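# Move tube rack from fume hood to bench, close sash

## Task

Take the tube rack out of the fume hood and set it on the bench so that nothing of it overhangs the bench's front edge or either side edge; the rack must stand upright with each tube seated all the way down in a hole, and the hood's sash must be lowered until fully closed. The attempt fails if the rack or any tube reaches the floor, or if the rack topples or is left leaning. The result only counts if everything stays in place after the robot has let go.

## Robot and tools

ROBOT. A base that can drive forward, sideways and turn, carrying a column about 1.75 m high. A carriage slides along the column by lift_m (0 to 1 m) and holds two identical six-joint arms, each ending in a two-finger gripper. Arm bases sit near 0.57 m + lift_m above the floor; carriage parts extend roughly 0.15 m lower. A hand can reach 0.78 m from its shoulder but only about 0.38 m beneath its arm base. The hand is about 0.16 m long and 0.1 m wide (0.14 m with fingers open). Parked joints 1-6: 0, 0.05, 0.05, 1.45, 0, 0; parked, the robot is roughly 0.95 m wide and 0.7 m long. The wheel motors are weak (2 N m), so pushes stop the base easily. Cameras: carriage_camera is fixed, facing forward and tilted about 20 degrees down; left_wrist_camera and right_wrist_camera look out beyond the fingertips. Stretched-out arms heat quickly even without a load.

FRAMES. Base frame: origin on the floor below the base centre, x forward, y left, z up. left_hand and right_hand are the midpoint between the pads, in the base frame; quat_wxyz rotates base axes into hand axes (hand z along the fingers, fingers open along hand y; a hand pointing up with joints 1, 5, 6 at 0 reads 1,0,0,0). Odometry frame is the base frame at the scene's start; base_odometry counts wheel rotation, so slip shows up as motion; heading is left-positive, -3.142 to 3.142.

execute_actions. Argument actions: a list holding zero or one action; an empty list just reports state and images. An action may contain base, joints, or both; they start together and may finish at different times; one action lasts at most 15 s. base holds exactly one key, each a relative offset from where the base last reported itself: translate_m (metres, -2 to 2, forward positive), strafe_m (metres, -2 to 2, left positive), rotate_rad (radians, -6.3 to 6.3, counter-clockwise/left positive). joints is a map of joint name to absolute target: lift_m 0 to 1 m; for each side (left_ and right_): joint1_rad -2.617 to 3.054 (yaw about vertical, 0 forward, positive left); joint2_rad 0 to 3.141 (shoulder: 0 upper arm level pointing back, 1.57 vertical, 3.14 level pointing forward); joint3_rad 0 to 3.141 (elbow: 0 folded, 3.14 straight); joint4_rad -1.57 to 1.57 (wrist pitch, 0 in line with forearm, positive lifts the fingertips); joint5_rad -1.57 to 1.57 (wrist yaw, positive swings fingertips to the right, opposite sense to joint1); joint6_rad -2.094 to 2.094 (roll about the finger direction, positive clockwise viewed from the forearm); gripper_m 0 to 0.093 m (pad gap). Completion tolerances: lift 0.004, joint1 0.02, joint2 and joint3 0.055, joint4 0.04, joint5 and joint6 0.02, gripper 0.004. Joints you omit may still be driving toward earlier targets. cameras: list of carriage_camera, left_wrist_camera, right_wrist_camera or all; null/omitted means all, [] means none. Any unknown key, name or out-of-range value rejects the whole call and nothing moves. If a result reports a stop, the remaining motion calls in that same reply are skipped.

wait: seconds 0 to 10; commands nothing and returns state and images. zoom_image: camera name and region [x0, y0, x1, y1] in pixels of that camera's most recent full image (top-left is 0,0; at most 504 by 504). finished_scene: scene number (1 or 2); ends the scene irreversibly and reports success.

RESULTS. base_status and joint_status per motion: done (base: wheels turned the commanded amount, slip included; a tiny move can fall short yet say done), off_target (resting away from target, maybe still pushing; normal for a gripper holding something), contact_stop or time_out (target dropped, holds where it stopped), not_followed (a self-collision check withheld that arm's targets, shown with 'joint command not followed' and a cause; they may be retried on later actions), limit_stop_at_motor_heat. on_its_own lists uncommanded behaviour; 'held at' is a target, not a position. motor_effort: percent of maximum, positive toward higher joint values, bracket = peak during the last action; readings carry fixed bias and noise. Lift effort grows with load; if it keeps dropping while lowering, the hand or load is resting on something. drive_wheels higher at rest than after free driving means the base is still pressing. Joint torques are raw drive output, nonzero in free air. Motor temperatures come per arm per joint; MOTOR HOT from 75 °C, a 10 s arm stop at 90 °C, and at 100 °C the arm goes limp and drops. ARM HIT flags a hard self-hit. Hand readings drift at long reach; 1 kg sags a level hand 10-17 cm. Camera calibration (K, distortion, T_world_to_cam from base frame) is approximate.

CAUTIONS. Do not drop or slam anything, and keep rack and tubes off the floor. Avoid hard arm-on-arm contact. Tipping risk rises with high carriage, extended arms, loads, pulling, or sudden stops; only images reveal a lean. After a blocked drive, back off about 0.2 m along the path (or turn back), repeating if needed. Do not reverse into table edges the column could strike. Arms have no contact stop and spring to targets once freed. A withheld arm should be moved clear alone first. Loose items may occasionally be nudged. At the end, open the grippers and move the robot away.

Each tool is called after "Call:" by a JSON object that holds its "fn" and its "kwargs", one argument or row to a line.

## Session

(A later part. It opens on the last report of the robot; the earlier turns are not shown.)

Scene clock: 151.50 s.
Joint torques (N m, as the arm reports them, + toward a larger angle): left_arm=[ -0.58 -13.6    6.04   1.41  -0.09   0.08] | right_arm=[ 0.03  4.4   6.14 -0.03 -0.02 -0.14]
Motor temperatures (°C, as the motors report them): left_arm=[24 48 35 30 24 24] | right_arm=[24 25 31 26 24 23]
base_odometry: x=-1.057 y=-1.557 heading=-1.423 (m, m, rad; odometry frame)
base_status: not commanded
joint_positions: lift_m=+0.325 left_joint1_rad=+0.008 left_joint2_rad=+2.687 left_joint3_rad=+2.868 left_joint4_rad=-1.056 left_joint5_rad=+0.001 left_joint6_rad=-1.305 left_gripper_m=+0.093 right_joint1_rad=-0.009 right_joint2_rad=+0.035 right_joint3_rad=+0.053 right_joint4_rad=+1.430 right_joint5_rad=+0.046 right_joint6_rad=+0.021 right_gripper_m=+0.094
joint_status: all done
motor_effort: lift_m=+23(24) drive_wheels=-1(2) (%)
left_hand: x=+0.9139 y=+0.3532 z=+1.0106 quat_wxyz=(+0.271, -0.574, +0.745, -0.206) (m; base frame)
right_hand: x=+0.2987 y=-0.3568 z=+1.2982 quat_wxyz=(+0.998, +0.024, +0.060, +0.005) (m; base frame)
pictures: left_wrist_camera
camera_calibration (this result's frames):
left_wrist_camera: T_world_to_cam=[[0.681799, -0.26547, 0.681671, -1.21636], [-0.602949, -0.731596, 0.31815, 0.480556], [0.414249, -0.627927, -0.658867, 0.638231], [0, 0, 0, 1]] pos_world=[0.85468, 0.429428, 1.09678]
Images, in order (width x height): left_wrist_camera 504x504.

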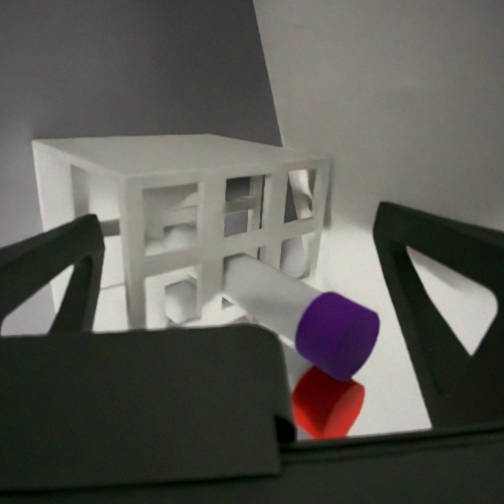

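Call:
{"fn": "execute_actions", "kwargs": {
  "actions": [
    {"base":{"translate_m":-0.018},"joints":{"left_joint2_rad":2.69}}
  ],
  "cameras": ["left_wrist_camera"]
}}

Call:
{"fn": "execute_actions", "kwargs": {
  "actions": [
    {"joints":{"left_joint2_rad":2.74,"left_joint4_rad":-1.07}}
  ],
  "cameras": ["left_wrist_camera"]
}}

Scene clock: 154.03 s.
Joint torques (N m, as the arm reports them, + toward a larger angle): left_arm=[ -0.76 -16.54   6.07   1.37  -0.17   0.09] | right_arm=[-0.03  4.29  6.12 -0.02 -0.03 -0.16]
Motor temperatures (°C, as the motors report them): left_arm=[24 48 35 30 24 24] | right_arm=[24 25 31 26 24 23]
base_odometry: x=-1.059 y=-1.539 heading=-1.423 (m, m, rad; odometry frame)
base_status: done
joint_positions: lift_m=+0.325 left_joint1_rad=+0.008 left_joint2_rad=+2.686 left_joint3_rad=+2.868 left_joint4_rad=-1.050 left_joint5_rad=+0.001 left_joint6_rad=-1.305 left_gripper_m=+0.093 right_joint1_rad=-0.009 right_joint2_rad=+0.035 right_joint3_rad=+0.053 right_joint4_rad=+1.432 right_joint5_rad=+0.046 right_joint6_rad=+0.021 right_gripper_m=+0.094
joint_status: all done
motor_effort: lift_m=+24(23) drive_wheels=+2(27) (%)
left_hand: x=+0.9149 y=+0.3532 z=+1.0122 quat_wxyz=(+0.274, -0.573, +0.744, -0.208) (m; base frame)
right_hand: x=+0.2983 y=-0.3568 z=+1.2982 quat_wxyz=(+0.998, +0.024, +0.060, +0.005) (m; base frame)
pictures: left_wrist_camera
camera_calibration (this result's frames):
left_wrist_camera: T_world_to_cam=[[0.677103, -0.265505, 0.686323, -1.21857], [-0.60512, -0.731612, 0.313964, 0.486903], [0.418763, -0.627893, -0.656039, 0.631868], [0, 0, 0, 1]] pos_world=[0.855132, 0.429431, 1.098]
Images, in order (width x height): left_wrist_camera 504x504.

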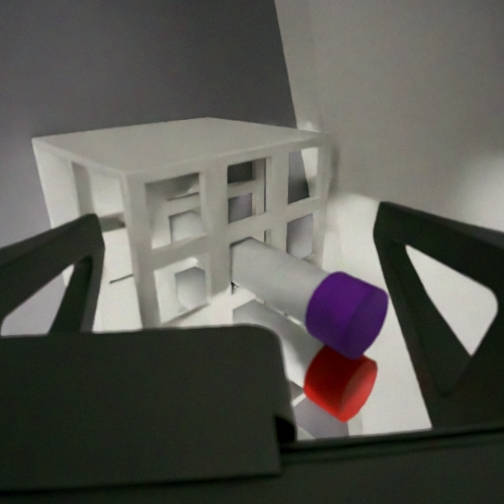

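Scene clock: 154.57 s.
Joint torques (N m, as the arm reports them, + toward a larger angle): left_arm=[ -0.52 -12.9    6.13   1.35  -0.11   0.1 ] | right_arm=[-0.01  4.42  6.12 -0.04 -0.02 -0.13]
Motor temperatures (°C, as the motors report them): left_arm=[24 48 35 30 24 24] | right_arm=[24 25 31 26 24 23]
base_odometry: x=-1.059 y=-1.539 heading=-1.423 (m, m, rad; odometry frame)
base_status: not commanded
joint_positions: lift_m=+0.325 left_joint1_rad=+0.008 left_joint2_rad=+2.689 left_joint3_rad=+2.868 left_joint4_rad=-1.050 left_joint5_rad=+0.001 left_joint6_rad=-1.305 left_gripper_m=+0.093 right_joint1_rad=-0.009 right_joint2_rad=+0.035 right_joint3_rad=+0.053 right_joint4_rad=+1.432 right_joint5_rad=+0.046 right_joint6_rad=+0.021 right_gripper_m=+0.094
joint_status: all done
motor_effort: lift_m=+23(23) drive_wheels=+3(3) (%)
left_hand: x=+0.9151 y=+0.3533 z=+1.0106 quat_wxyz=(+0.273, -0.573, +0.744, -0.207) (m; base frame)
right_hand: x=+0.2983 y=-0.3568 z=+1.2982 quat_wxyz=(+0.998, +0.024, +0.060, +0.005) (m; base frame)
pictures: left_wrist_camera
camera_calibration (this result's frames):
left_wrist_camera: T_world_to_cam=[[0.678401, -0.265895, 0.684889, -1.21725], [-0.604552, -0.731749, 0.314737, 0.486323], [0.41748, -0.627569, -0.657167, 0.632997], [0, 0, 0, 1]] pos_world=[0.855525, 0.429456, 1.0966]
Images, in order (width x height): left_wrist_camera 504x504.

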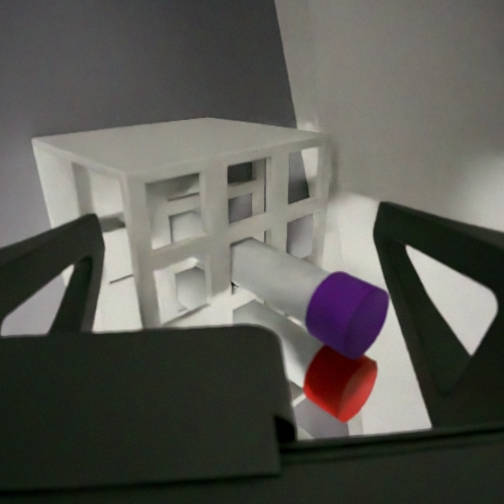

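Call:
{"fn": "execute_actions", "kwargs": {
  "actions": [
    {"base":{"translate_m":-0.12},"joints":{"left_joint2_rad":2.71}}
  ],
  "cameras": ["left_wrist_camera","carriage_camera"]
}}

Scene clock: 157.47 s.
Joint torques (N m, as the arm reports them, + toward a larger angle): left_arm=[ -0.45 -15.52   6.03   1.33  -0.12   0.09] | right_arm=[ 0.    4.25  5.94 -0.06 -0.03 -0.13]
Motor temperatures (°C, as the motors report them): left_arm=[24 49 35 30 24 24] | right_arm=[24 25 32 26 24 23]
base_odometry: x=-1.077 y=-1.421 heading=-1.423 (m, m, rad; odometry frame)
base_status: done
joint_positions: lift_m=+0.325 left_joint1_rad=+0.008 left_joint2_rad=+2.693 left_joint3_rad=+2.868 left_joint4_rad=-1.051 left_joint5_rad=+0.001 left_joint6_rad=-1.305 left_gripper_m=+0.093 right_joint1_rad=-0.009 right_joint2_rad=+0.035 right_joint3_rad=+0.053 right_joint4_rad=+1.432 right_joint5_rad=+0.046 right_joint6_rad=+0.021 right_gripper_m=+0.094
joint_status: all done
motor_effort: lift_m=+24(24) drive_wheels=-1(27) (%)
left_hand: x=+0.9150 y=+0.3533 z=+1.0081 quat_wxyz=(+0.271, -0.574, +0.745, -0.206) (m; base frame)
right_hand: x=+0.2982 y=-0.3568 z=+1.2982 quat_wxyz=(+0.998, +0.024, +0.059, +0.005) (m; base frame)
pictures: carriage_camera, left_wrist_camera
camera_calibration (this result's frames):
carriage_camera: T_world_to_cam=[[0.00693451, -0.998534, -0.0536913, 0.0611784], [-0.350838, 0.04785, -0.935213, 1.27187], [0.93641, 0.0253222, -0.349992, 0.266333], [0, 0, 0, 1]] pos_world=[0.196397, -0.00651426, 1.28596]
left_wrist_camera: T_world_to_cam=[[0.681866, -0.265503, 0.681592, -1.2154], [-0.60277, -0.731837, 0.317937, 0.482242], [0.414401, -0.627633, -0.659051, 0.636092], [0, 0, 0, 1]] pos_world=[0.855823, 0.429462, 1.0943]
Images, in order (width x height): carriage_camera 504x504, left_wrist_camera 504x504.

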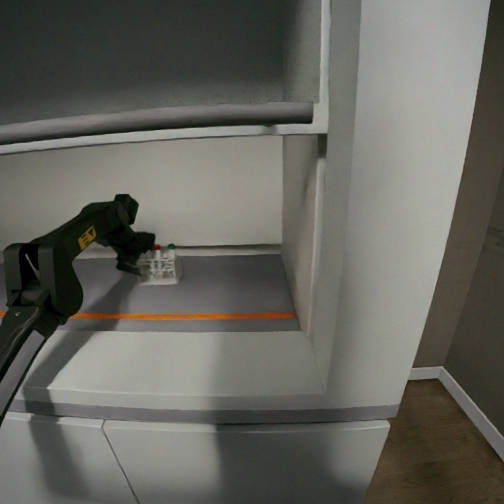

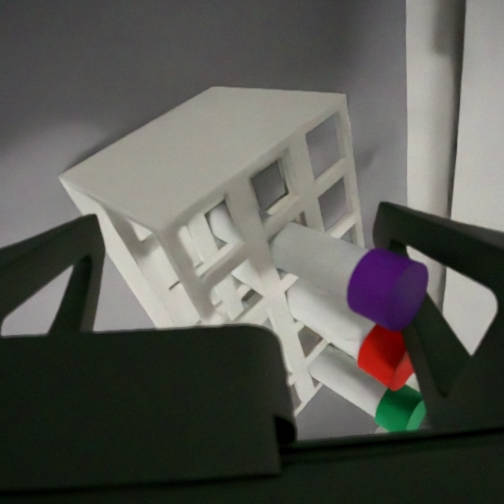

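Call:
{"fn": "execute_actions", "kwargs": {
  "actions": [
    {"joints":{"lift_m":0.35}}
  ],
  "cameras": []
}}

Call:
{"fn": "execute_actions", "kwargs": {
  "actions": [
    {"joints":{"left_joint6_rad":-1.75,"left_joint2_rad":2.62,"left_joint3_rad":2.8,"left_joint4_rad":-1.2}}
  ],
  "cameras": ["left_wrist_camera","carriage_camera"]
}}

Scene clock: 159.17 s.
Joint torques (N m, as the arm reports them, + toward a larger angle): left_arm=[ -0.45 -16.4    6.07   1.39  -0.12   0.08] | right_arm=[-0.13  4.45  5.98 -0.03 -0.01 -0.15]
Motor temperatures (°C, as the motors report them): left_arm=[24 49 34 30 24 24] | right_arm=[24 25 32 26 24 23]
base_odometry: x=-1.077 y=-1.421 heading=-1.423 (m, m, rad; odometry frame)
base_status: not commanded
joint_positions: lift_m=+0.350 left_joint1_rad=+0.008 left_joint2_rad=+2.704 left_joint3_rad=+2.868 left_joint4_rad=-1.059 left_joint5_rad=+0.001 left_joint6_rad=-1.305 left_gripper_m=+0.093 right_joint1_rad=-0.009 right_joint2_rad=+0.035 right_joint3_rad=+0.053 right_joint4_rad=+1.432 right_joint5_rad=+0.046 right_joint6_rad=+0.021 right_gripper_m=+0.094
joint_status: all done
motor_effort: lift_m=+24(28) drive_wheels=-1(2) (%)
left_hand: x=+0.9137 y=+0.3533 z=+1.0246 quat_wxyz=(+0.264, -0.576, +0.748, -0.200) (m; base frame)
right_hand: x=+0.2982 y=-0.3568 z=+1.3232 quat_wxyz=(+0.998, +0.024, +0.059, +0.005) (m; base frame)
pictures: none
No camera images: the call's "cameras" was empty. Leave "cameras" out to get every camera's image.

Scene clock: 160.23 s.
Joint torques (N m, as the arm reports them, + toward a larger angle): left_arm=[ -0.51 -16.47   5.58   1.2   -0.11  -0.05] | right_arm=[-0.01  4.44  6.08 -0.05 -0.04 -0.15]
Motor temperatures (°C, as the motors report them): left_arm=[24 50 34 30 24 24] | right_arm=[24 26 32 26 24 23]
base_odometry: x=-1.077 y=-1.421 heading=-1.423 (m, m, rad; odometry frame)
base_status: not commanded
joint_positions: lift_m=+0.350 left_joint1_rad=+0.007 left_joint2_rad=+2.623 left_joint3_rad=+2.814 left_joint4_rad=-1.185 left_joint5_rad=+0.001 left_joint6_rad=-1.744 left_gripper_m=+0.093 right_joint1_rad=-0.009 right_joint2_rad=+0.035 right_joint3_rad=+0.053 right_joint4_rad=+1.432 right_joint5_rad=+0.046 right_joint6_rad=+0.021 right_gripper_m=+0.094
joint_status: all done
motor_effort: lift_m=+24(24) drive_wheels=-1(1) (%)
left_hand: x=+0.8814 y=+0.3527 z=+1.0358 quat_wxyz=(+0.183, -0.736, +0.614, -0.217) (m; base frame)
right_hand: x=+0.2982 y=-0.3568 z=+1.3232 quat_wxyz=(+0.998, +0.024, +0.059, +0.005) (m; base frame)
pictures: carriage_camera, left_wrist_camera
camera_calibration (this result's frames):
carriage_camera: T_world_to_cam=[[0.00693451, -0.998534, -0.0536913, 0.0625177], [-0.350838, 0.04785, -0.935213, 1.29519], [0.93641, 0.0253222, -0.349992, 0.275063], [0, 0, 0, 1]] pos_world=[0.196397, -0.00651426, 1.31091]
left_wrist_camera: T_world_to_cam=[[0.774818, 0.167778, 0.609515, -1.37161], [-0.281178, -0.772067, 0.569957, -0.077519], [0.566212, -0.612995, -0.551036, 0.41706], [0, 0, 0, 1]] pos_world=[0.804806, 0.425931, 1.11001]
Images, in order (width x height): carriage_camera 504x504, left_wrist_camera 504x504.

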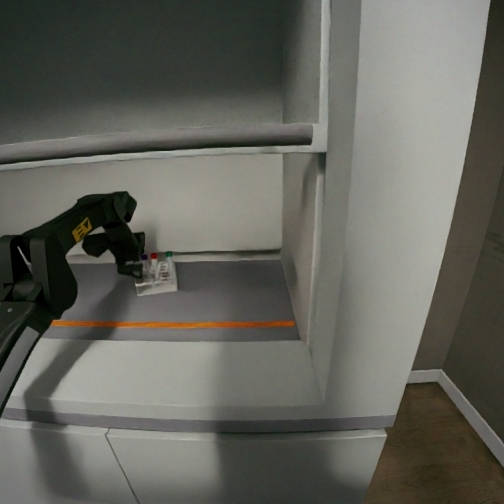

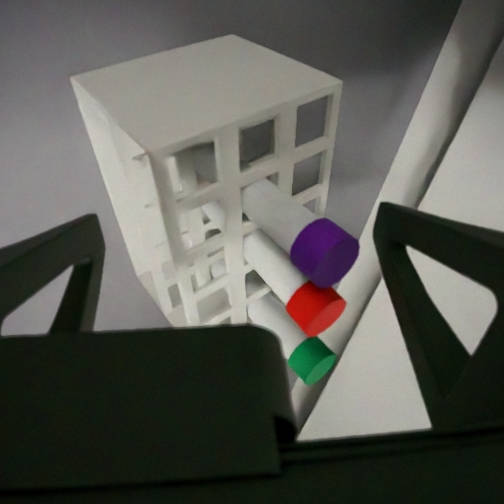

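Call:
{"fn": "execute_actions", "kwargs": {
  "actions": [
    {"base":{"strafe_m":0.02},"joints":{"left_joint6_rad":-2.0}}
  ],
  "cameras": ["left_wrist_camera"]
}}

Call:
{"fn": "execute_actions", "kwargs": {
  "actions": [
    {"joints":{"lift_m":0.325}}
  ],
  "cameras": ["left_wrist_camera"]
}}

Scene clock: 164.70 s.
Joint torques (N m, as the arm reports them, + toward a larger angle): left_arm=[ -0.35 -16.65   5.22   1.19  -0.1   -0.09] | right_arm=[-0.03  4.49  6.01 -0.04  0.   -0.12]
Motor temperatures (°C, as the motors report them): left_arm=[24 51 34 30 24 24] | right_arm=[24 26 32 26 24 23]
base_odometry: x=-1.057 y=-1.418 heading=-1.423 (m, m, rad; odometry frame)
base_status: done
joint_positions: lift_m=+0.350 left_joint1_rad=+0.003 left_joint2_rad=+2.623 left_joint3_rad=+2.814 left_joint4_rad=-1.187 left_joint5_rad=+0.001 left_joint6_rad=-1.994 left_gripper_m=+0.093 right_joint1_rad=-0.009 right_joint2_rad=+0.035 right_joint3_rad=+0.053 right_joint4_rad=+1.432 right_joint5_rad=+0.046 right_joint6_rad=+0.021 right_gripper_m=+0.094
joint_status: all done
motor_effort: lift_m=+24(24) drive_wheels=+3(12) (%)
left_hand: x=+0.8810 y=+0.3499 z=+1.0355 quat_wxyz=(+0.154, -0.806, +0.520, -0.238) (m; base frame)
right_hand: x=+0.2982 y=-0.3568 z=+1.3232 quat_wxyz=(+0.998, +0.024, +0.059, +0.005) (m; base frame)
pictures: left_wrist_camera
camera_calibration (this result's frames):
left_wrist_camera: T_world_to_cam=[[0.716879, 0.402427, 0.569331, -1.36014], [-0.125376, -0.728876, 0.673068, -0.3388], [0.685832, -0.553889, -0.472061, 0.207563], [0, 0, 0, 1]] pos_world=[0.790228, 0.415382, 1.10039]
Images, in order (width x height): left_wrist_camera 504x504.

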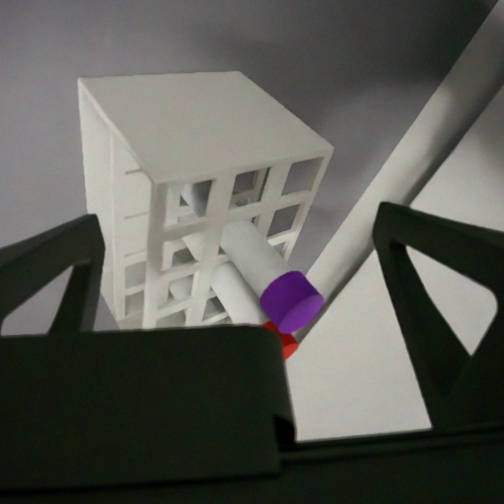

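Scene clock: 165.30 s.
Joint torques (N m, as the arm reports them, + toward a larger angle): left_arm=[ -0.33 -16.42   5.14   1.24  -0.09  -0.05] | right_arm=[-0.06  4.41  6.05 -0.05 -0.04 -0.14]
Motor temperatures (°C, as the motors report them): left_arm=[24 51 34 30 24 24] | right_arm=[24 26 32 26 24 23]
base_odometry: x=-1.057 y=-1.418 heading=-1.423 (m, m, rad; odometry frame)
base_status: not commanded
joint_positions: lift_m=+0.325 left_joint1_rad=+0.003 left_joint2_rad=+2.625 left_joint3_rad=+2.814 left_joint4_rad=-1.193 left_joint5_rad=+0.001 left_joint6_rad=-1.994 left_gripper_m=+0.093 right_joint1_rad=-0.009 right_joint2_rad=+0.035 right_joint3_rad=+0.053 right_joint4_rad=+1.432 right_joint5_rad=+0.046 right_joint6_rad=+0.021 right_gripper_m=+0.094
joint_status: all done
motor_effort: lift_m=+22(22) drive_wheels=+3(3) (%)
left_hand: x=+0.8799 y=+0.3499 z=+1.0083 quat_wxyz=(+0.152, -0.807, +0.520, -0.235) (m; base frame)
right_hand: x=+0.2982 y=-0.3568 z=+1.2984 quat_wxyz=(+0.998, +0.024, +0.059, +0.005) (m; base frame)
pictures: left_wrist_camera
camera_calibration (this result's frames):
left_wrist_camera: T_world_to_cam=[[0.721846, 0.402439, 0.56301, -1.34184], [-0.119466, -0.72886, 0.674159, -0.326982], [0.681664, -0.5539, -0.478047, 0.205265], [0, 0, 0, 1]] pos_world=[0.789615, 0.41538, 1.07403]
Images, in order (width x height): left_wrist_camera 504x504.

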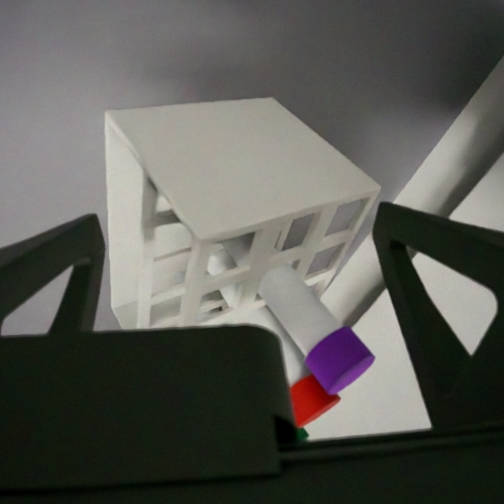

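Call:
{"fn": "execute_actions", "kwargs": {
  "actions": [
    {"base":{"translate_m":0.022}}
  ],
  "cameras": ["left_wrist_camera"]
}}

Call:
{"fn": "execute_actions", "kwargs": {
  "actions": [
    {"joints":{"lift_m":0.305}}
  ],
  "cameras": ["left_wrist_camera","carriage_camera"]
}}

Scene clock: 167.37 s.
Joint torques (N m, as the arm reports them, + toward a larger angle): left_arm=[ -0.31 -16.59   5.49   1.2   -0.12  -0.06] | right_arm=[-0.06  4.3   6.13 -0.02  0.   -0.12]
Motor temperatures (°C, as the motors report them): left_arm=[24 52 34 30 24 24] | right_arm=[24 26 32 26 24 23]
base_odometry: x=-1.054 y=-1.439 heading=-1.423 (m, m, rad; odometry frame)
base_status: done
joint_positions: lift_m=+0.325 left_joint1_rad=+0.003 left_joint2_rad=+2.624 left_joint3_rad=+2.814 left_joint4_rad=-1.194 left_joint5_rad=+0.001 left_joint6_rad=-1.994 left_gripper_m=+0.093 right_joint1_rad=-0.009 right_joint2_rad=+0.035 right_joint3_rad=+0.053 right_joint4_rad=+1.431 right_joint5_rad=+0.046 right_joint6_rad=+0.021 right_gripper_m=+0.094
joint_status: not commanded
motor_effort: lift_m=+22(22) drive_wheels=-5(25) (%)
left_hand: x=+0.8797 y=+0.3499 z=+1.0089 quat_wxyz=(+0.152, -0.807, +0.520, -0.235) (m; base frame)
right_hand: x=+0.2985 y=-0.3568 z=+1.2984 quat_wxyz=(+0.998, +0.024, +0.060, +0.005) (m; base frame)
pictures: left_wrist_camera
camera_calibration (this result's frames):
left_wrist_camera: T_world_to_cam=[[0.721631, 0.402439, 0.563286, -1.34211], [-0.119723, -0.728861, 0.674113, -0.32712], [0.681846, -0.553899, -0.477788, 0.205248], [0, 0, 0, 1]] pos_world=[0.789399, 0.41538, 1.07457]
Images, in order (width x height): left_wrist_camera 504x504.

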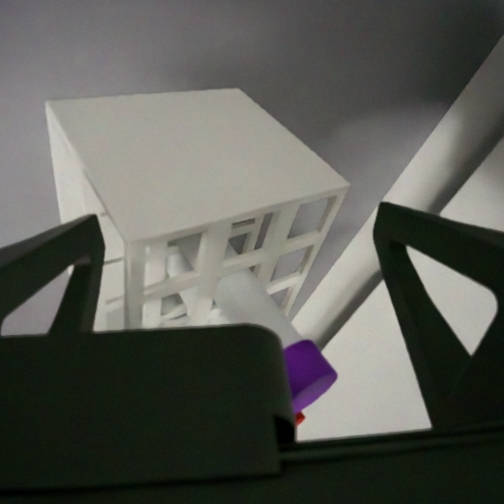

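Scene clock: 167.93 s.
Joint torques (N m, as the arm reports them, + toward a larger angle): left_arm=[ -0.18 -14.4    5.37   1.26  -0.1   -0.04] | right_arm=[ 0.03  4.43  5.98 -0.03 -0.02 -0.13]
Motor temperatures (°C, as the motors report them): left_arm=[24 52 34 30 24 24] | right_arm=[24 26 32 26 24 23]
base_odometry: x=-1.054 y=-1.439 heading=-1.423 (m, m, rad; odometry frame)
base_status: not commanded
joint_positions: lift_m=+0.305 left_joint1_rad=+0.003 left_joint2_rad=+2.598 left_joint3_rad=+2.814 left_joint4_rad=-1.194 left_joint5_rad=+0.002 left_joint6_rad=-1.995 left_gripper_m=+0.093 right_joint1_rad=-0.009 right_joint2_rad=+0.035 right_joint3_rad=+0.053 right_joint4_rad=+1.431 right_joint5_rad=+0.046 right_joint6_rad=+0.021 right_gripper_m=+0.094
joint_status: all done
motor_effort: lift_m=+20(20) drive_wheels=-5(6) (%)
left_hand: x=+0.8787 y=+0.3498 z=+1.0048 quat_wxyz=(+0.158, -0.804, +0.518, -0.246) (m; base frame)
right_hand: x=+0.2984 y=-0.3568 z=+1.2785 quat_wxyz=(+0.998, +0.024, +0.060, +0.005) (m; base frame)
pictures: carriage_camera, left_wrist_camera
camera_calibration (this result's frames):
carriage_camera: T_world_to_cam=[[0.00693451, -0.998534, -0.0536913, 0.0601208], [-0.350838, 0.04785, -0.935213, 1.25344], [0.93641, 0.0253222, -0.349992, 0.259439], [0, 0, 0, 1]] pos_world=[0.196397, -0.00651426, 1.26627]
left_wrist_camera: T_world_to_cam=[[0.706123, 0.403509, 0.581869, -1.34446], [-0.137299, -0.728125, 0.671552, -0.306797], [0.694651, -0.554088, -0.458744, 0.173542], [0, 0, 0, 1]] pos_world=[0.786681, 0.415274, 1.06794]
Images, in order (width x height): carriage_camera 504x504, left_wrist_camera 504x504.

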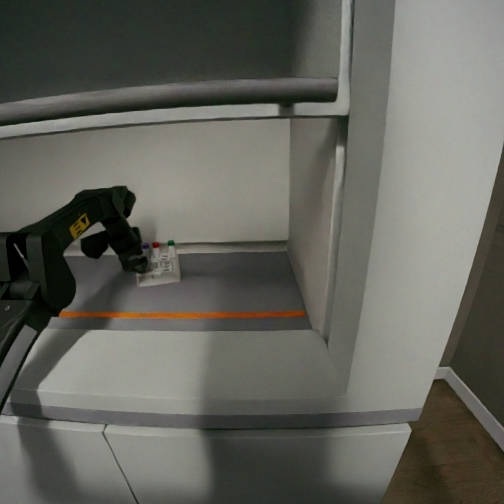

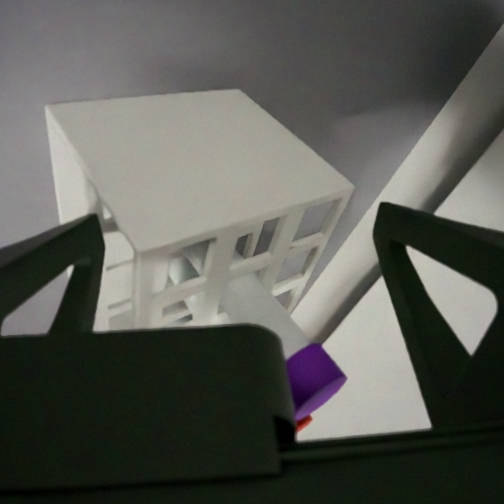

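Call:
{"fn": "execute_actions", "kwargs": {
  "actions": [
    {"base":{"translate_m":-0.01},"joints":{"lift_m":0.325}}
  ],
  "cameras": []
}}

Call:
{"fn": "execute_actions", "kwargs": {
  "actions": [
    {"joints":{"lift_m":0.3}}
  ],
  "cameras": ["left_wrist_camera"]
}}

Scene clock: 170.30 s.
Joint torques (N m, as the arm reports them, + toward a larger angle): left_arm=[ -0.29 -15.58   5.35   1.29  -0.17  -0.03] | right_arm=[ 0.    4.4   5.98 -0.03 -0.01 -0.13]
Motor temperatures (°C, as the motors report them): left_arm=[24 52 34 30 24 24] | right_arm=[24 26 32 26 24 23]
base_odometry: x=-1.055 y=-1.429 heading=-1.423 (m, m, rad; odometry frame)
base_status: done
joint_positions: lift_m=+0.325 left_joint1_rad=+0.003 left_joint2_rad=+2.613 left_joint3_rad=+2.814 left_joint4_rad=-1.194 left_joint5_rad=+0.002 left_joint6_rad=-1.995 left_gripper_m=+0.093 right_joint1_rad=-0.009 right_joint2_rad=+0.035 right_joint3_rad=+0.053 right_joint4_rad=+1.432 right_joint5_rad=+0.046 right_joint6_rad=+0.021 right_gripper_m=+0.094
joint_status: all done
motor_effort: lift_m=+24(29) drive_wheels=+5(17) (%)
left_hand: x=+0.8792 y=+0.3498 z=+1.0152 quat_wxyz=(+0.154, -0.806, +0.519, -0.239) (m; base frame)
right_hand: x=+0.2982 y=-0.3568 z=+1.2981 quat_wxyz=(+0.998, +0.024, +0.059, +0.005) (m; base frame)
pictures: none
No camera images: the call's "cameras" was empty. Leave "cameras" out to get every camera's image.

Scene clock: 170.93 s.
Joint torques (N m, as the arm reports them, + toward a larger angle): left_arm=[ -0.28 -15.73   5.3    1.11  -0.08  -0.06] | right_arm=[-0.01  4.4   6.08 -0.02 -0.01 -0.15]
Motor temperatures (°C, as the motors report them): left_arm=[24 52 34 29 24 24] | right_arm=[24 26 32 26 24 23]
base_odometry: x=-1.055 y=-1.429 heading=-1.423 (m, m, rad; odometry frame)
base_status: not commanded
joint_positions: lift_m=+0.300 left_joint1_rad=+0.003 left_joint2_rad=+2.614 left_joint3_rad=+2.814 left_joint4_rad=-1.177 left_joint5_rad=-0.003 left_joint6_rad=-1.995 left_gripper_m=+0.093 right_joint1_rad=-0.009 right_joint2_rad=+0.035 right_joint3_rad=+0.053 right_joint4_rad=+1.433 right_joint5_rad=+0.046 right_joint6_rad=+0.021 right_gripper_m=+0.094
joint_status: all done
motor_effort: lift_m=+21(22) drive_wheels=+5(6) (%)
left_hand: x=+0.8828 y=+0.3506 z=+0.9923 quat_wxyz=(+0.160, -0.804, +0.517, -0.245) (m; base frame)
right_hand: x=+0.2979 y=-0.3568 z=+1.2735 quat_wxyz=(+0.998, +0.024, +0.059, +0.005) (m; base frame)
pictures: left_wrist_camera
camera_calibration (this result's frames):
left_wrist_camera: T_world_to_cam=[[0.704873, 0.403103, 0.583662, -1.34095], [-0.135681, -0.731018, 0.668732, -0.294906], [0.696236, -0.550563, -0.460582, 0.164624], [0, 0, 0, 1]] pos_world=[0.79057, 0.415595, 1.0557]
Images, in order (width x height): left_wrist_camera 504x504.

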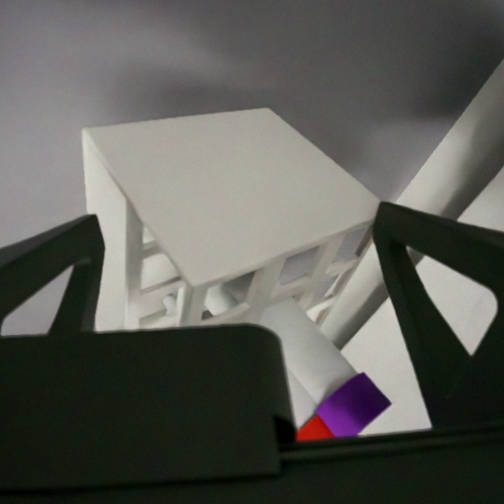

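Call:
{"fn": "execute_actions", "kwargs": {
  "actions": [
    {"base":{"translate_m":0.008},"joints":{"lift_m":0.315}}
  ],
  "cameras": []
}}

Call:
{"fn": "execute_actions", "kwargs": {
  "actions": [
    {"base":{"strafe_m":-0.015}}
  ],
  "cameras": []
}}

Call:
{"fn": "execute_actions", "kwargs": {
  "actions": [
    {"joints":{"lift_m":0.29}}
  ],
  "cameras": ["left_wrist_camera","carriage_camera"]
}}

Scene clock: 173.70 s.
Joint torques (N m, as the arm reports them, + toward a larger angle): left_arm=[ -0.21 -15.85   5.19   1.22  -0.08  -0.03] | right_arm=[ 0.    4.34  6.03 -0.03 -0.03 -0.15]
Motor temperatures (°C, as the motors report them): left_arm=[24 53 34 29 24 24] | right_arm=[24 26 32 26 24 23]
base_odometry: x=-1.054 y=-1.437 heading=-1.423 (m, m, rad; odometry frame)
base_status: done
joint_positions: lift_m=+0.315 left_joint1_rad=+0.003 left_joint2_rad=+2.614 left_joint3_rad=+2.814 left_joint4_rad=-1.188 left_joint5_rad=-0.002 left_joint6_rad=-1.995 left_gripper_m=+0.093 right_joint1_rad=-0.009 right_joint2_rad=+0.035 right_joint3_rad=+0.053 right_joint4_rad=+1.432 right_joint5_rad=+0.046 right_joint6_rad=+0.021 right_gripper_m=+0.094
joint_status: all done
motor_effort: lift_m=+24(29) drive_wheels=-5(15) (%)
left_hand: x=+0.8804 y=+0.3505 z=+1.0055 quat_wxyz=(+0.157, -0.806, +0.518, -0.240) (m; base frame)
right_hand: x=+0.2983 y=-0.3568 z=+1.2881 quat_wxyz=(+0.998, +0.024, +0.060, +0.005) (m; base frame)
pictures: none
No camera images: the call's "cameras" was empty. Leave "cameras" out to get every camera's image.

Scene clock: 174.47 s.
Joint torques (N m, as the arm reports them, + toward a larger angle): left_arm=[  0.05 -15.77   5.44   1.19  -0.09  -0.02] | right_arm=[-0.04  4.43  6.08 -0.01 -0.04 -0.15]
Motor temperatures (°C, as the motors report them): left_arm=[24 53 34 29 24 24] | right_arm=[24 26 32 26 24 23]
base_odometry: x=-1.069 y=-1.439 heading=-1.423 (m, m, rad; odometry frame)
base_status: done
joint_positions: lift_m=+0.315 left_joint1_rad=-0.002 left_joint2_rad=+2.614 left_joint3_rad=+2.814 left_joint4_rad=-1.189 left_joint5_rad=-0.002 left_joint6_rad=-1.995 left_gripper_m=+0.093 right_joint1_rad=-0.009 right_joint2_rad=+0.035 right_joint3_rad=+0.053 right_joint4_rad=+1.431 right_joint5_rad=+0.046 right_joint6_rad=+0.021 right_gripper_m=+0.094
joint_status: not commanded
motor_effort: lift_m=+24(24) drive_wheels=+9(24) (%)
left_hand: x=+0.8804 y=+0.3479 z=+1.0054 quat_wxyz=(+0.156, -0.805, +0.520, -0.241) (m; base frame)
right_hand: x=+0.2985 y=-0.3568 z=+1.2881 quat_wxyz=(+0.998, +0.024, +0.060, +0.005) (m; base frame)
pictures: none
No camera images: the call's "cameras" was empty. Leave "cameras" out to get every camera's image.

Scene clock: 175.07 s.
Joint torques (N m, as the arm reports them, + toward a larger angle): left_arm=[ -0.01 -15.11   5.36   1.04  -0.03  -0.04] | right_arm=[-0.01  4.33  6.12 -0.02 -0.02 -0.14]
Motor temperatures (°C, as the motors report them): left_arm=[24 53 34 29 24 24] | right_arm=[24 26 32 26 24 23]
base_odometry: x=-1.069 y=-1.439 heading=-1.423 (m, m, rad; odometry frame)
base_status: not commanded
joint_positions: lift_m=+0.290 left_joint1_rad=-0.001 left_joint2_rad=+2.607 left_joint3_rad=+2.814 left_joint4_rad=-1.159 left_joint5_rad=-0.008 left_joint6_rad=-1.995 left_gripper_m=+0.093 right_joint1_rad=-0.009 right_joint2_rad=+0.035 right_joint3_rad=+0.053 right_joint4_rad=+1.430 right_joint5_rad=+0.046 right_joint6_rad=+0.021 right_gripper_m=+0.094
joint_status: all done
motor_effort: lift_m=+21(22) drive_wheels=+8(11) (%)
left_hand: x=+0.8861 y=+0.3491 z=+0.9890 quat_wxyz=(+0.168, -0.801, +0.516, -0.254) (m; base frame)
right_hand: x=+0.2987 y=-0.3568 z=+1.2634 quat_wxyz=(+0.998, +0.024, +0.060, +0.005) (m; base frame)
pictures: carriage_camera, left_wrist_camera
camera_calibration (this result's frames):
carriage_camera: T_world_to_cam=[[0.00693451, -0.998534, -0.0536913, 0.0593136], [-0.350838, 0.04785, -0.935213, 1.23938], [0.93641, 0.0253222, -0.349992, 0.254177], [0, 0, 0, 1]] pos_world=[0.196397, -0.00651426, 1.25123]
left_wrist_camera: T_world_to_cam=[[0.690564, 0.399985, 0.602605, -1.34571], [-0.152905, -0.733599, 0.662157, -0.270623], [0.706924, -0.549403, -0.445438, 0.135062], [0, 0, 0, 1]] pos_world=[0.792441, 0.413939, 1.05029]
Images, in order (width x height): carriage_camera 504x504, left_wrist_camera 504x504.

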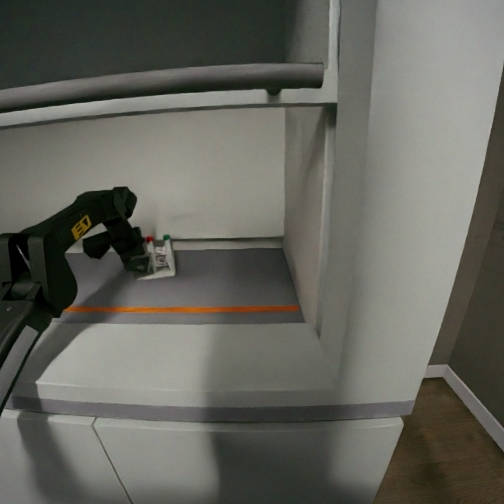

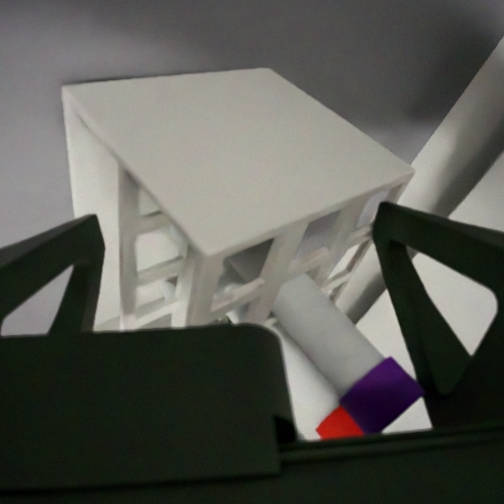

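Call:
{"fn": "execute_actions", "kwargs": {
  "actions": [
    {"joints":{"lift_m":0.3,"left_joint4_rad":-1.12}}
  ],
  "cameras": ["left_wrist_camera"]
}}

Call:
{"fn": "execute_actions", "kwargs": {
  "actions": [
    {"joints":{"lift_m":0.28}}
  ],
  "cameras": ["left_wrist_camera"]
}}

Scene clock: 178.23 s.
Joint torques (N m, as the arm reports them, + toward a larger angle): left_arm=[ -0.01 -15.63   5.5    1.45  -0.05  -0.02] | right_arm=[ 0.    4.42  6.1  -0.03 -0.01 -0.13]
Motor temperatures (°C, as the motors report them): left_arm=[24 53 34 29 24 24] | right_arm=[24 26 32 26 24 23]
base_odometry: x=-1.069 y=-1.439 heading=-1.423 (m, m, rad; odometry frame)
base_status: not commanded
joint_positions: lift_m=+0.300 left_joint1_rad=-0.001 left_joint2_rad=+2.612 left_joint3_rad=+2.814 left_joint4_rad=-1.125 left_joint5_rad=-0.005 left_joint6_rad=-1.995 left_gripper_m=+0.093 right_joint1_rad=-0.009 right_joint2_rad=+0.035 right_joint3_rad=+0.053 right_joint4_rad=+1.430 right_joint5_rad=+0.046 right_joint6_rad=+0.021 right_gripper_m=+0.094
joint_status: all done
motor_effort: lift_m=+24(29) drive_wheels=+9(10) (%)
left_hand: x=+0.8931 y=+0.3486 z=+1.0009 quat_wxyz=(+0.175, -0.797, +0.514, -0.266) (m; base frame)
right_hand: x=+0.2987 y=-0.3568 z=+1.2731 quat_wxyz=(+0.998, +0.024, +0.061, +0.005) (m; base frame)
pictures: left_wrist_camera
camera_calibration (this result's frames):
left_wrist_camera: T_world_to_cam=[[0.672978, 0.400248, 0.622015, -1.36136], [-0.173717, -0.731895, 0.658903, -0.256537], [0.718974, -0.551481, -0.423019, 0.102684], [0, 0, 0, 1]] pos_world=[0.797771, 0.413751, 1.05925]
Images, in order (width x height): left_wrist_camera 504x504.

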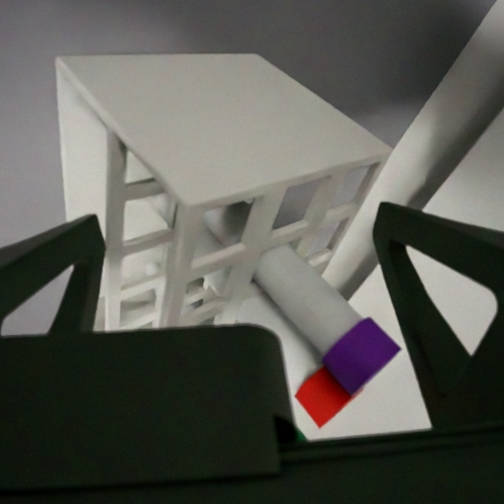

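Scene clock: 178.80 s.
Joint torques (N m, as the arm reports them, + toward a larger angle): left_arm=[  0.2  -15.55   5.47   1.26  -0.05  -0.05] | right_arm=[ 0.01  4.39  6.22 -0.02 -0.02 -0.14]
Motor temperatures (°C, as the motors report them): left_arm=[24 53 34 29 24 24] | right_arm=[24 26 32 26 24 23]
base_odometry: x=-1.069 y=-1.439 heading=-1.423 (m, m, rad; odometry frame)
base_status: not commanded
joint_positions: lift_m=+0.280 left_joint1_rad=-0.001 left_joint2_rad=+2.609 left_joint3_rad=+2.814 left_joint4_rad=-1.093 left_joint5_rad=-0.008 left_joint6_rad=-1.995 left_gripper_m=+0.093 right_joint1_rad=-0.009 right_joint2_rad=+0.035 right_joint3_rad=+0.053 right_joint4_rad=+1.430 right_joint5_rad=+0.046 right_joint6_rad=+0.021 right_gripper_m=+0.094
joint_status: all done
motor_effort: lift_m=+21(22) drive_wheels=+9(11) (%)
left_hand: x=+0.8991 y=+0.3492 z=+0.9874 quat_wxyz=(+0.184, -0.792, +0.510, -0.279) (m; base frame)
right_hand: x=+0.2987 y=-0.3568 z=+1.2534 quat_wxyz=(+0.998, +0.024, +0.060, +0.005) (m; base frame)
pictures: left_wrist_camera
camera_calibration (this result's frames):
left_wrist_camera: T_world_to_cam=[[0.650734, 0.400313, 0.645209, -1.36009], [-0.193935, -0.733928, 0.650953, -0.219417], [0.734122, -0.548726, -0.399957, 0.0556538], [0, 0, 0, 1]] pos_world=[0.801646, 0.413963, 1.04263]
Images, in order (width x height): left_wrist_camera 504x504.

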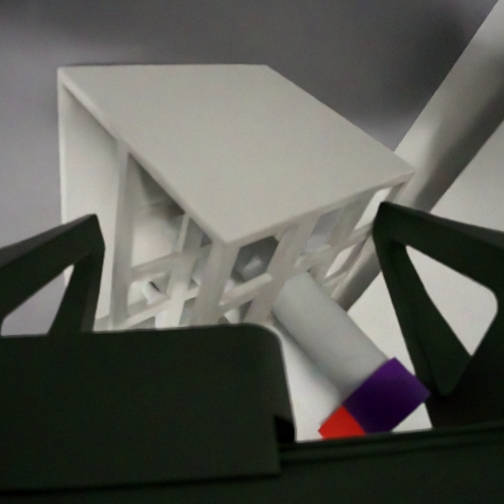

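Call:
{"fn": "execute_actions", "kwargs": {
  "actions": [
    {"joints":{"lift_m":0.35}}
  ],
  "cameras": []
}}

Call:
{"fn": "execute_actions", "kwargs": {
  "actions": [
    {"joints":{"left_joint6_rad":0,"left_joint5_rad":0,"left_joint4_rad":-1.25,"left_gripper_m":0.035}}
  ],
  "cameras": ["left_wrist_camera","carriage_camera"]
}}

Scene clock: 181.00 s.
Joint torques (N m, as the arm reports them, + toward a larger angle): left_arm=[  0.12 -15.75   5.28   1.38  -0.06  -0.03] | right_arm=[-0.11  4.37  6.12 -0.01 -0.02 -0.14]
Motor temperatures (°C, as the motors report them): left_arm=[24 54 34 29 24 24] | right_arm=[24 26 32 26 24 23]
base_odometry: x=-1.069 y=-1.439 heading=-1.423 (m, m, rad; odometry frame)
base_status: not commanded
joint_positions: lift_m=+0.350 left_joint1_rad=-0.001 left_joint2_rad=+2.611 left_joint3_rad=+2.814 left_joint4_rad=-1.113 left_joint5_rad=-0.005 left_joint6_rad=-1.995 left_gripper_m=+0.093 right_joint1_rad=-0.009 right_joint2_rad=+0.035 right_joint3_rad=+0.053 right_joint4_rad=+1.430 right_joint5_rad=+0.046 right_joint6_rad=+0.021 right_gripper_m=+0.094
joint_status: all done
motor_effort: lift_m=+24(29) drive_wheels=+9(9) (%)
left_hand: x=+0.8955 y=+0.3486 z=+1.0532 quat_wxyz=(+0.178, -0.795, +0.513, -0.272) (m; base frame)
right_hand: x=+0.2987 y=-0.3568 z=+1.3232 quat_wxyz=(+0.998, +0.024, +0.060, +0.005) (m; base frame)
pictures: none
No camera images: the call's "cameras" was empty. Leave "cameras" out to get every camera's image.

Scene clock: 182.93 s.
Joint torques (N m, as the arm reports them, + toward a larger angle): left_arm=[ -0.19 -15.41   5.44   1.23   0.02   0.03] | right_arm=[-0.08  4.38  6.06 -0.02 -0.01 -0.16]
Motor temperatures (°C, as the motors report them): left_arm=[24 54 33 29 24 24] | right_arm=[24 26 32 26 24 23]
base_odometry: x=-1.069 y=-1.439 heading=-1.423 (m, m, rad; odometry frame)
base_status: not commanded
joint_positions: lift_m=+0.350 left_joint1_rad=+0.003 left_joint2_rad=+2.608 left_joint3_rad=+2.814 left_joint4_rad=-1.233 left_joint5_rad=-0.006 left_joint6_rad=-0.006 left_gripper_m=+0.035 right_joint1_rad=-0.009 right_joint2_rad=+0.035 right_joint3_rad=+0.053 right_joint4_rad=+1.430 right_joint5_rad=+0.046 right_joint6_rad=+0.021 right_gripper_m=+0.094
joint_status: all done
motor_effort: lift_m=+24(23) drive_wheels=+9(9) (%)
left_hand: x=+0.8710 y=+0.3512 z=+1.0383 quat_wxyz=(+0.269, -0.005, +0.963, +0.003) (m; base frame)
right_hand: x=+0.2987 y=-0.3568 z=+1.3232 quat_wxyz=(+0.998, +0.024, +0.060, +0.005) (m; base frame)
pictures: carriage_camera, left_wrist_camera
camera_calibration (this result's frames):
carriage_camera: T_world_to_cam=[[0.00693451, -0.998534, -0.0536913, 0.0625205], [-0.350838, 0.04785, -0.935213, 1.29524], [0.93641, 0.0253222, -0.349992, 0.275082], [0, 0, 0, 1]] pos_world=[0.196397, -0.00651426, 1.31096]
left_wrist_camera: T_world_to_cam=[[-0.0428649, -0.996768, 0.0679441, 0.318643], [-0.988398, 0.0522268, 0.142624, 0.687136], [-0.145711, -0.0610423, -0.987442, 1.3028], [0, 0, 0, 1]] pos_world=[0.882655, 0.361251, 1.16679]
Images, in order (width x height): carriage_camera 504x504, left_wrist_camera 504x504.

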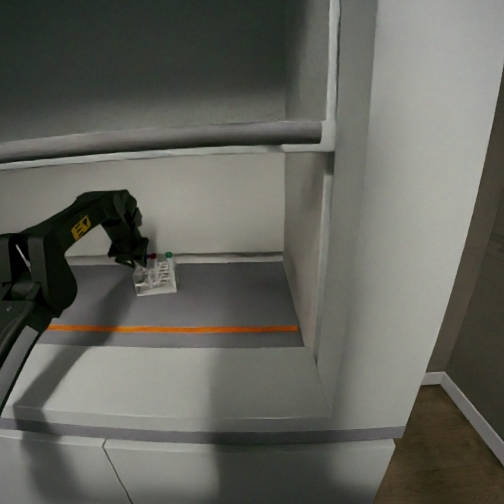

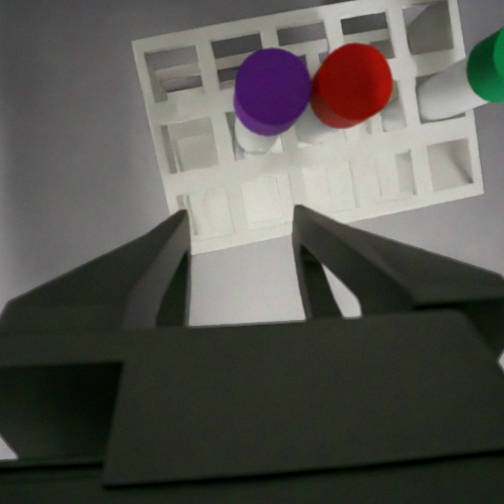

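Call:
{"fn": "execute_actions", "kwargs": {
  "actions": [
    {"base":{"strafe_m":0.026},"joints":{"left_joint6_rad":-0.17,"lift_m":0.325}}
  ],
  "cameras": ["left_wrist_camera"]
}}

Scene clock: 188.37 s.
Joint torques (N m, as the arm reports them, + toward a larger angle): left_arm=[  0.33 -14.91   5.38   1.16  -0.15  -0.09] | right_arm=[ 0.02  4.38  6.04  0.01 -0.04 -0.14]
Motor temperatures (°C, as the motors report them): left_arm=[24 55 33 29 24 24] | right_arm=[24 26 32 26 24 23]
base_odometry: x=-1.043 y=-1.435 heading=-1.423 (m, m, rad; odometry frame)
base_status: done
joint_positions: lift_m=+0.325 left_joint1_rad=-0.004 left_joint2_rad=+2.604 left_joint3_rad=+2.814 left_joint4_rad=-1.217 left_joint5_rad=+0.010 left_joint6_rad=-0.164 left_gripper_m=+0.035 right_joint1_rad=-0.009 right_joint2_rad=+0.035 right_joint3_rad=+0.053 right_joint4_rad=+1.431 right_joint5_rad=+0.047 right_joint6_rad=+0.021 right_gripper_m=+0.094
joint_status: all done
motor_effort: lift_m=+20(22) drive_wheels=-4(25) (%)
left_hand: x=+0.8742 y=+0.3444 z=+1.0181 quat_wxyz=(+0.277, -0.075, +0.958, -0.028) (m; base frame)
right_hand: x=+0.2986 y=-0.3568 z=+1.2985 quat_wxyz=(+0.998, +0.024, +0.060, +0.005) (m; base frame)
pictures: left_wrist_camera
camera_calibration (this result's frames):
left_wrist_camera: T_world_to_cam=[[0.0731639, -0.98366, 0.1645, 0.109191], [-0.990935, -0.0530652, 0.12342, 0.751484], [-0.112674, -0.172039, -0.978625, 1.28325], [0, 0, 0, 1]] pos_world=[0.881271, 0.368052, 1.14511]
Images, in order (width x height): left_wrist_camera 504x504.

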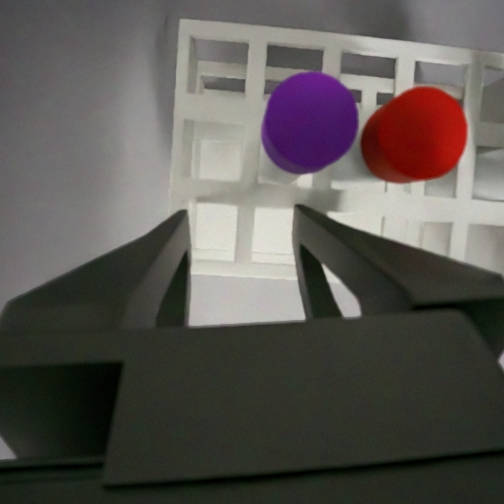

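Call:
{"fn": "execute_actions", "kwargs": {
  "actions": [
    {"joints":{"lift_m":0.34,"left_joint6_rad":-0.12,"left_joint5_rad":0}}
  ],
  "cameras": []
}}

Call:
{"fn": "execute_actions", "kwargs": {
  "actions": [
    {"base":{"strafe_m":0.018}}
  ],
  "cameras": ["left_wrist_camera"]
}}

Scene clock: 190.50 s.
Joint torques (N m, as the arm reports them, + toward a larger angle): left_arm=[  0.35 -15.69   5.41   1.22  -0.12   0.02] | right_arm=[-0.05  4.35  6.11 -0.02 -0.02 -0.15]
Motor temperatures (°C, as the motors report them): left_arm=[24 55 33 29 24 24] | right_arm=[24 26 32 26 24 23]
base_odometry: x=-1.043 y=-1.435 heading=-1.423 (m, m, rad; odometry frame)
base_status: not commanded
joint_positions: lift_m=+0.340 left_joint1_rad=-0.004 left_joint2_rad=+2.613 left_joint3_rad=+2.814 left_joint4_rad=-1.233 left_joint5_rad=+0.006 left_joint6_rad=-0.124 left_gripper_m=+0.035 right_joint1_rad=-0.009 right_joint2_rad=+0.035 right_joint3_rad=+0.053 right_joint4_rad=+1.431 right_joint5_rad=+0.047 right_joint6_rad=+0.021 right_gripper_m=+0.094
joint_status: all done
motor_effort: lift_m=+24(29) drive_wheels=-3(4) (%)
left_hand: x=+0.8711 y=+0.3451 z=+1.0253 quat_wxyz=(+0.265, -0.057, +0.962, -0.020) (m; base frame)
right_hand: x=+0.2986 y=-0.3568 z=+1.3131 quat_wxyz=(+0.998, +0.024, +0.060, +0.005) (m; base frame)
pictures: none
No camera images: the call's "cameras" was empty. Leave "cameras" out to get every camera's image.

Scene clock: 191.33 s.
Joint torques (N m, as the arm reports them, + toward a larger angle): left_arm=[ -0.22 -15.56   5.44   1.16  -0.04   0.03] | right_arm=[-0.09  4.47  6.07  0.   -0.04 -0.14]
Motor temperatures (°C, as the motors report them): left_arm=[24 55 33 29 24 24] | right_arm=[24 26 32 26 24 23]
base_odometry: x=-1.025 y=-1.433 heading=-1.422 (m, m, rad; odometry frame)
base_status: done
joint_positions: lift_m=+0.340 left_joint1_rad=+0.001 left_joint2_rad=+2.613 left_joint3_rad=+2.814 left_joint4_rad=-1.235 left_joint5_rad=+0.004 left_joint6_rad=-0.124 left_gripper_m=+0.035 right_joint1_rad=-0.009 right_joint2_rad=+0.035 right_joint3_rad=+0.053 right_joint4_rad=+1.431 right_joint5_rad=+0.047 right_joint6_rad=+0.021 right_gripper_m=+0.094
joint_status: not commanded
motor_effort: lift_m=+24(24) drive_wheels=-5(24) (%)
left_hand: x=+0.8706 y=+0.3483 z=+1.0250 quat_wxyz=(+0.264, -0.060, +0.962, -0.018) (m; base frame)
right_hand: x=+0.2986 y=-0.3568 z=+1.3131 quat_wxyz=(+0.998, +0.024, +0.060, +0.005) (m; base frame)
pictures: left_wrist_camera
camera_calibration (this result's frames):
left_wrist_camera: T_world_to_cam=[[0.0517488, -0.98924, 0.136842, 0.161066], [-0.988322, -0.031065, 0.149178, 0.71101], [-0.143322, -0.142963, -0.979296, 1.30755], [0, 0, 0, 1]] pos_world=[0.881772, 0.368352, 1.15237]
Images, in order (width x height): left_wrist_camera 504x504.

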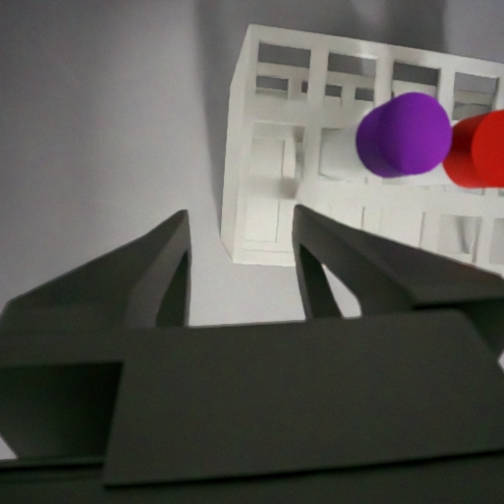

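Call:
{"fn": "execute_actions", "kwargs": {
  "actions": [
    {"base":{"strafe_m":-0.005},"joints":{"left_gripper_m":0.022}}
  ],
  "cameras": []
}}

Call:
{"fn": "execute_actions", "kwargs": {
  "actions": [
    {"joints":{"lift_m":0.315}}
  ],
  "cameras": ["left_wrist_camera","carriage_camera"]
}}

Scene clock: 193.47 s.
Joint torques (N m, as the arm reports them, + toward a larger angle): left_arm=[  0.26 -15.56   5.4    1.23  -0.09   0.01] | right_arm=[-0.05  4.43  6.11  0.01 -0.02 -0.12]
Motor temperatures (°C, as the motors report them): left_arm=[24 55 33 29 24 24] | right_arm=[24 26 32 26 24 23]
base_odometry: x=-1.030 y=-1.433 heading=-1.422 (m, m, rad; odometry frame)
base_status: done
joint_positions: lift_m=+0.340 left_joint1_rad=-0.002 left_joint2_rad=+2.613 left_joint3_rad=+2.814 left_joint4_rad=-1.237 left_joint5_rad=+0.003 left_joint6_rad=-0.124 left_gripper_m=+0.022 right_joint1_rad=-0.009 right_joint2_rad=+0.035 right_joint3_rad=+0.053 right_joint4_rad=+1.431 right_joint5_rad=+0.047 right_joint6_rad=+0.021 right_gripper_m=+0.094
joint_status: all done
motor_effort: lift_m=+24(24) drive_wheels=+0(31) (%)
left_hand: x=+0.8704 y=+0.3466 z=+1.0249 quat_wxyz=(+0.264, -0.058, +0.963, -0.018) (m; base frame)
right_hand: x=+0.2986 y=-0.3568 z=+1.3131 quat_wxyz=(+0.998, +0.024, +0.060, +0.005) (m; base frame)
pictures: none
No camera images: the call's "cameras" was empty. Leave "cameras" out to get every camera's image.

Scene clock: 194.07 s.
Joint torques (N m, as the arm reports them, + toward a larger angle): left_arm=[  0.16 -14.6    5.41   1.13  -0.03   0.04] | right_arm=[-0.04  4.15  5.96 -0.04 -0.02 -0.15]
Motor temperatures (°C, as the motors report them): left_arm=[24 55 33 29 24 24] | right_arm=[24 26 32 26 24 23]
base_odometry: x=-1.030 y=-1.433 heading=-1.422 (m, m, rad; odometry frame)
base_status: not commanded
joint_positions: lift_m=+0.315 left_joint1_rad=-0.002 left_joint2_rad=+2.599 left_joint3_rad=+2.814 left_joint4_rad=-1.215 left_joint5_rad=-0.001 left_joint6_rad=-0.124 left_gripper_m=+0.022 right_joint1_rad=-0.009 right_joint2_rad=+0.035 right_joint3_rad=+0.053 right_joint4_rad=+1.431 right_joint5_rad=+0.047 right_joint6_rad=+0.021 right_gripper_m=+0.094
joint_status: all done
motor_effort: lift_m=+20(22) drive_wheels=+0(0) (%)
left_hand: x=+0.8744 y=+0.3477 z=+1.0110 quat_wxyz=(+0.281, -0.059, +0.958, -0.017) (m; base frame)
right_hand: x=+0.2986 y=-0.3568 z=+1.2885 quat_wxyz=(+0.998, +0.024, +0.060, +0.005) (m; base frame)
pictures: carriage_camera, left_wrist_camera
camera_calibration (this result's frames):
carriage_camera: T_world_to_cam=[[0.00693451, -0.998534, -0.0536913, 0.0606579], [-0.350838, 0.04785, -0.935213, 1.2628], [0.93641, 0.0253222, -0.349992, 0.262941], [0, 0, 0, 1]] pos_world=[0.196397, -0.00651426, 1.27627]
left_wrist_camera: T_world_to_cam=[[0.0472552, -0.989761, 0.134684, 0.168489], [-0.992811, -0.0316947, 0.11542, 0.755061], [-0.109969, -0.13917, -0.984143, 1.26871], [0, 0, 0, 1]] pos_world=[0.881189, 0.367262, 1.13875]
Images, in order (width x height): carriage_camera 504x504, left_wrist_camera 504x504.

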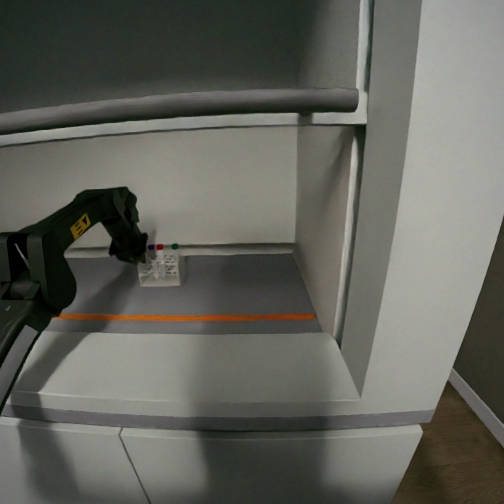

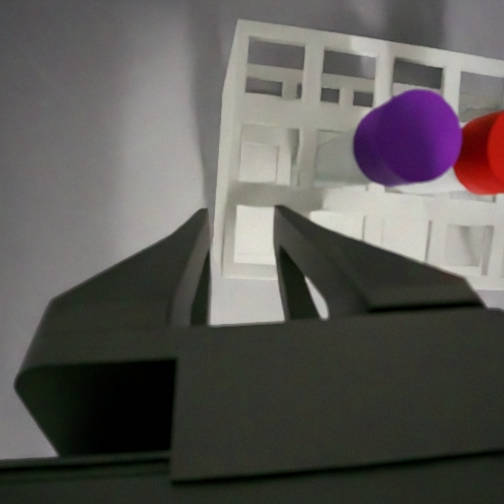

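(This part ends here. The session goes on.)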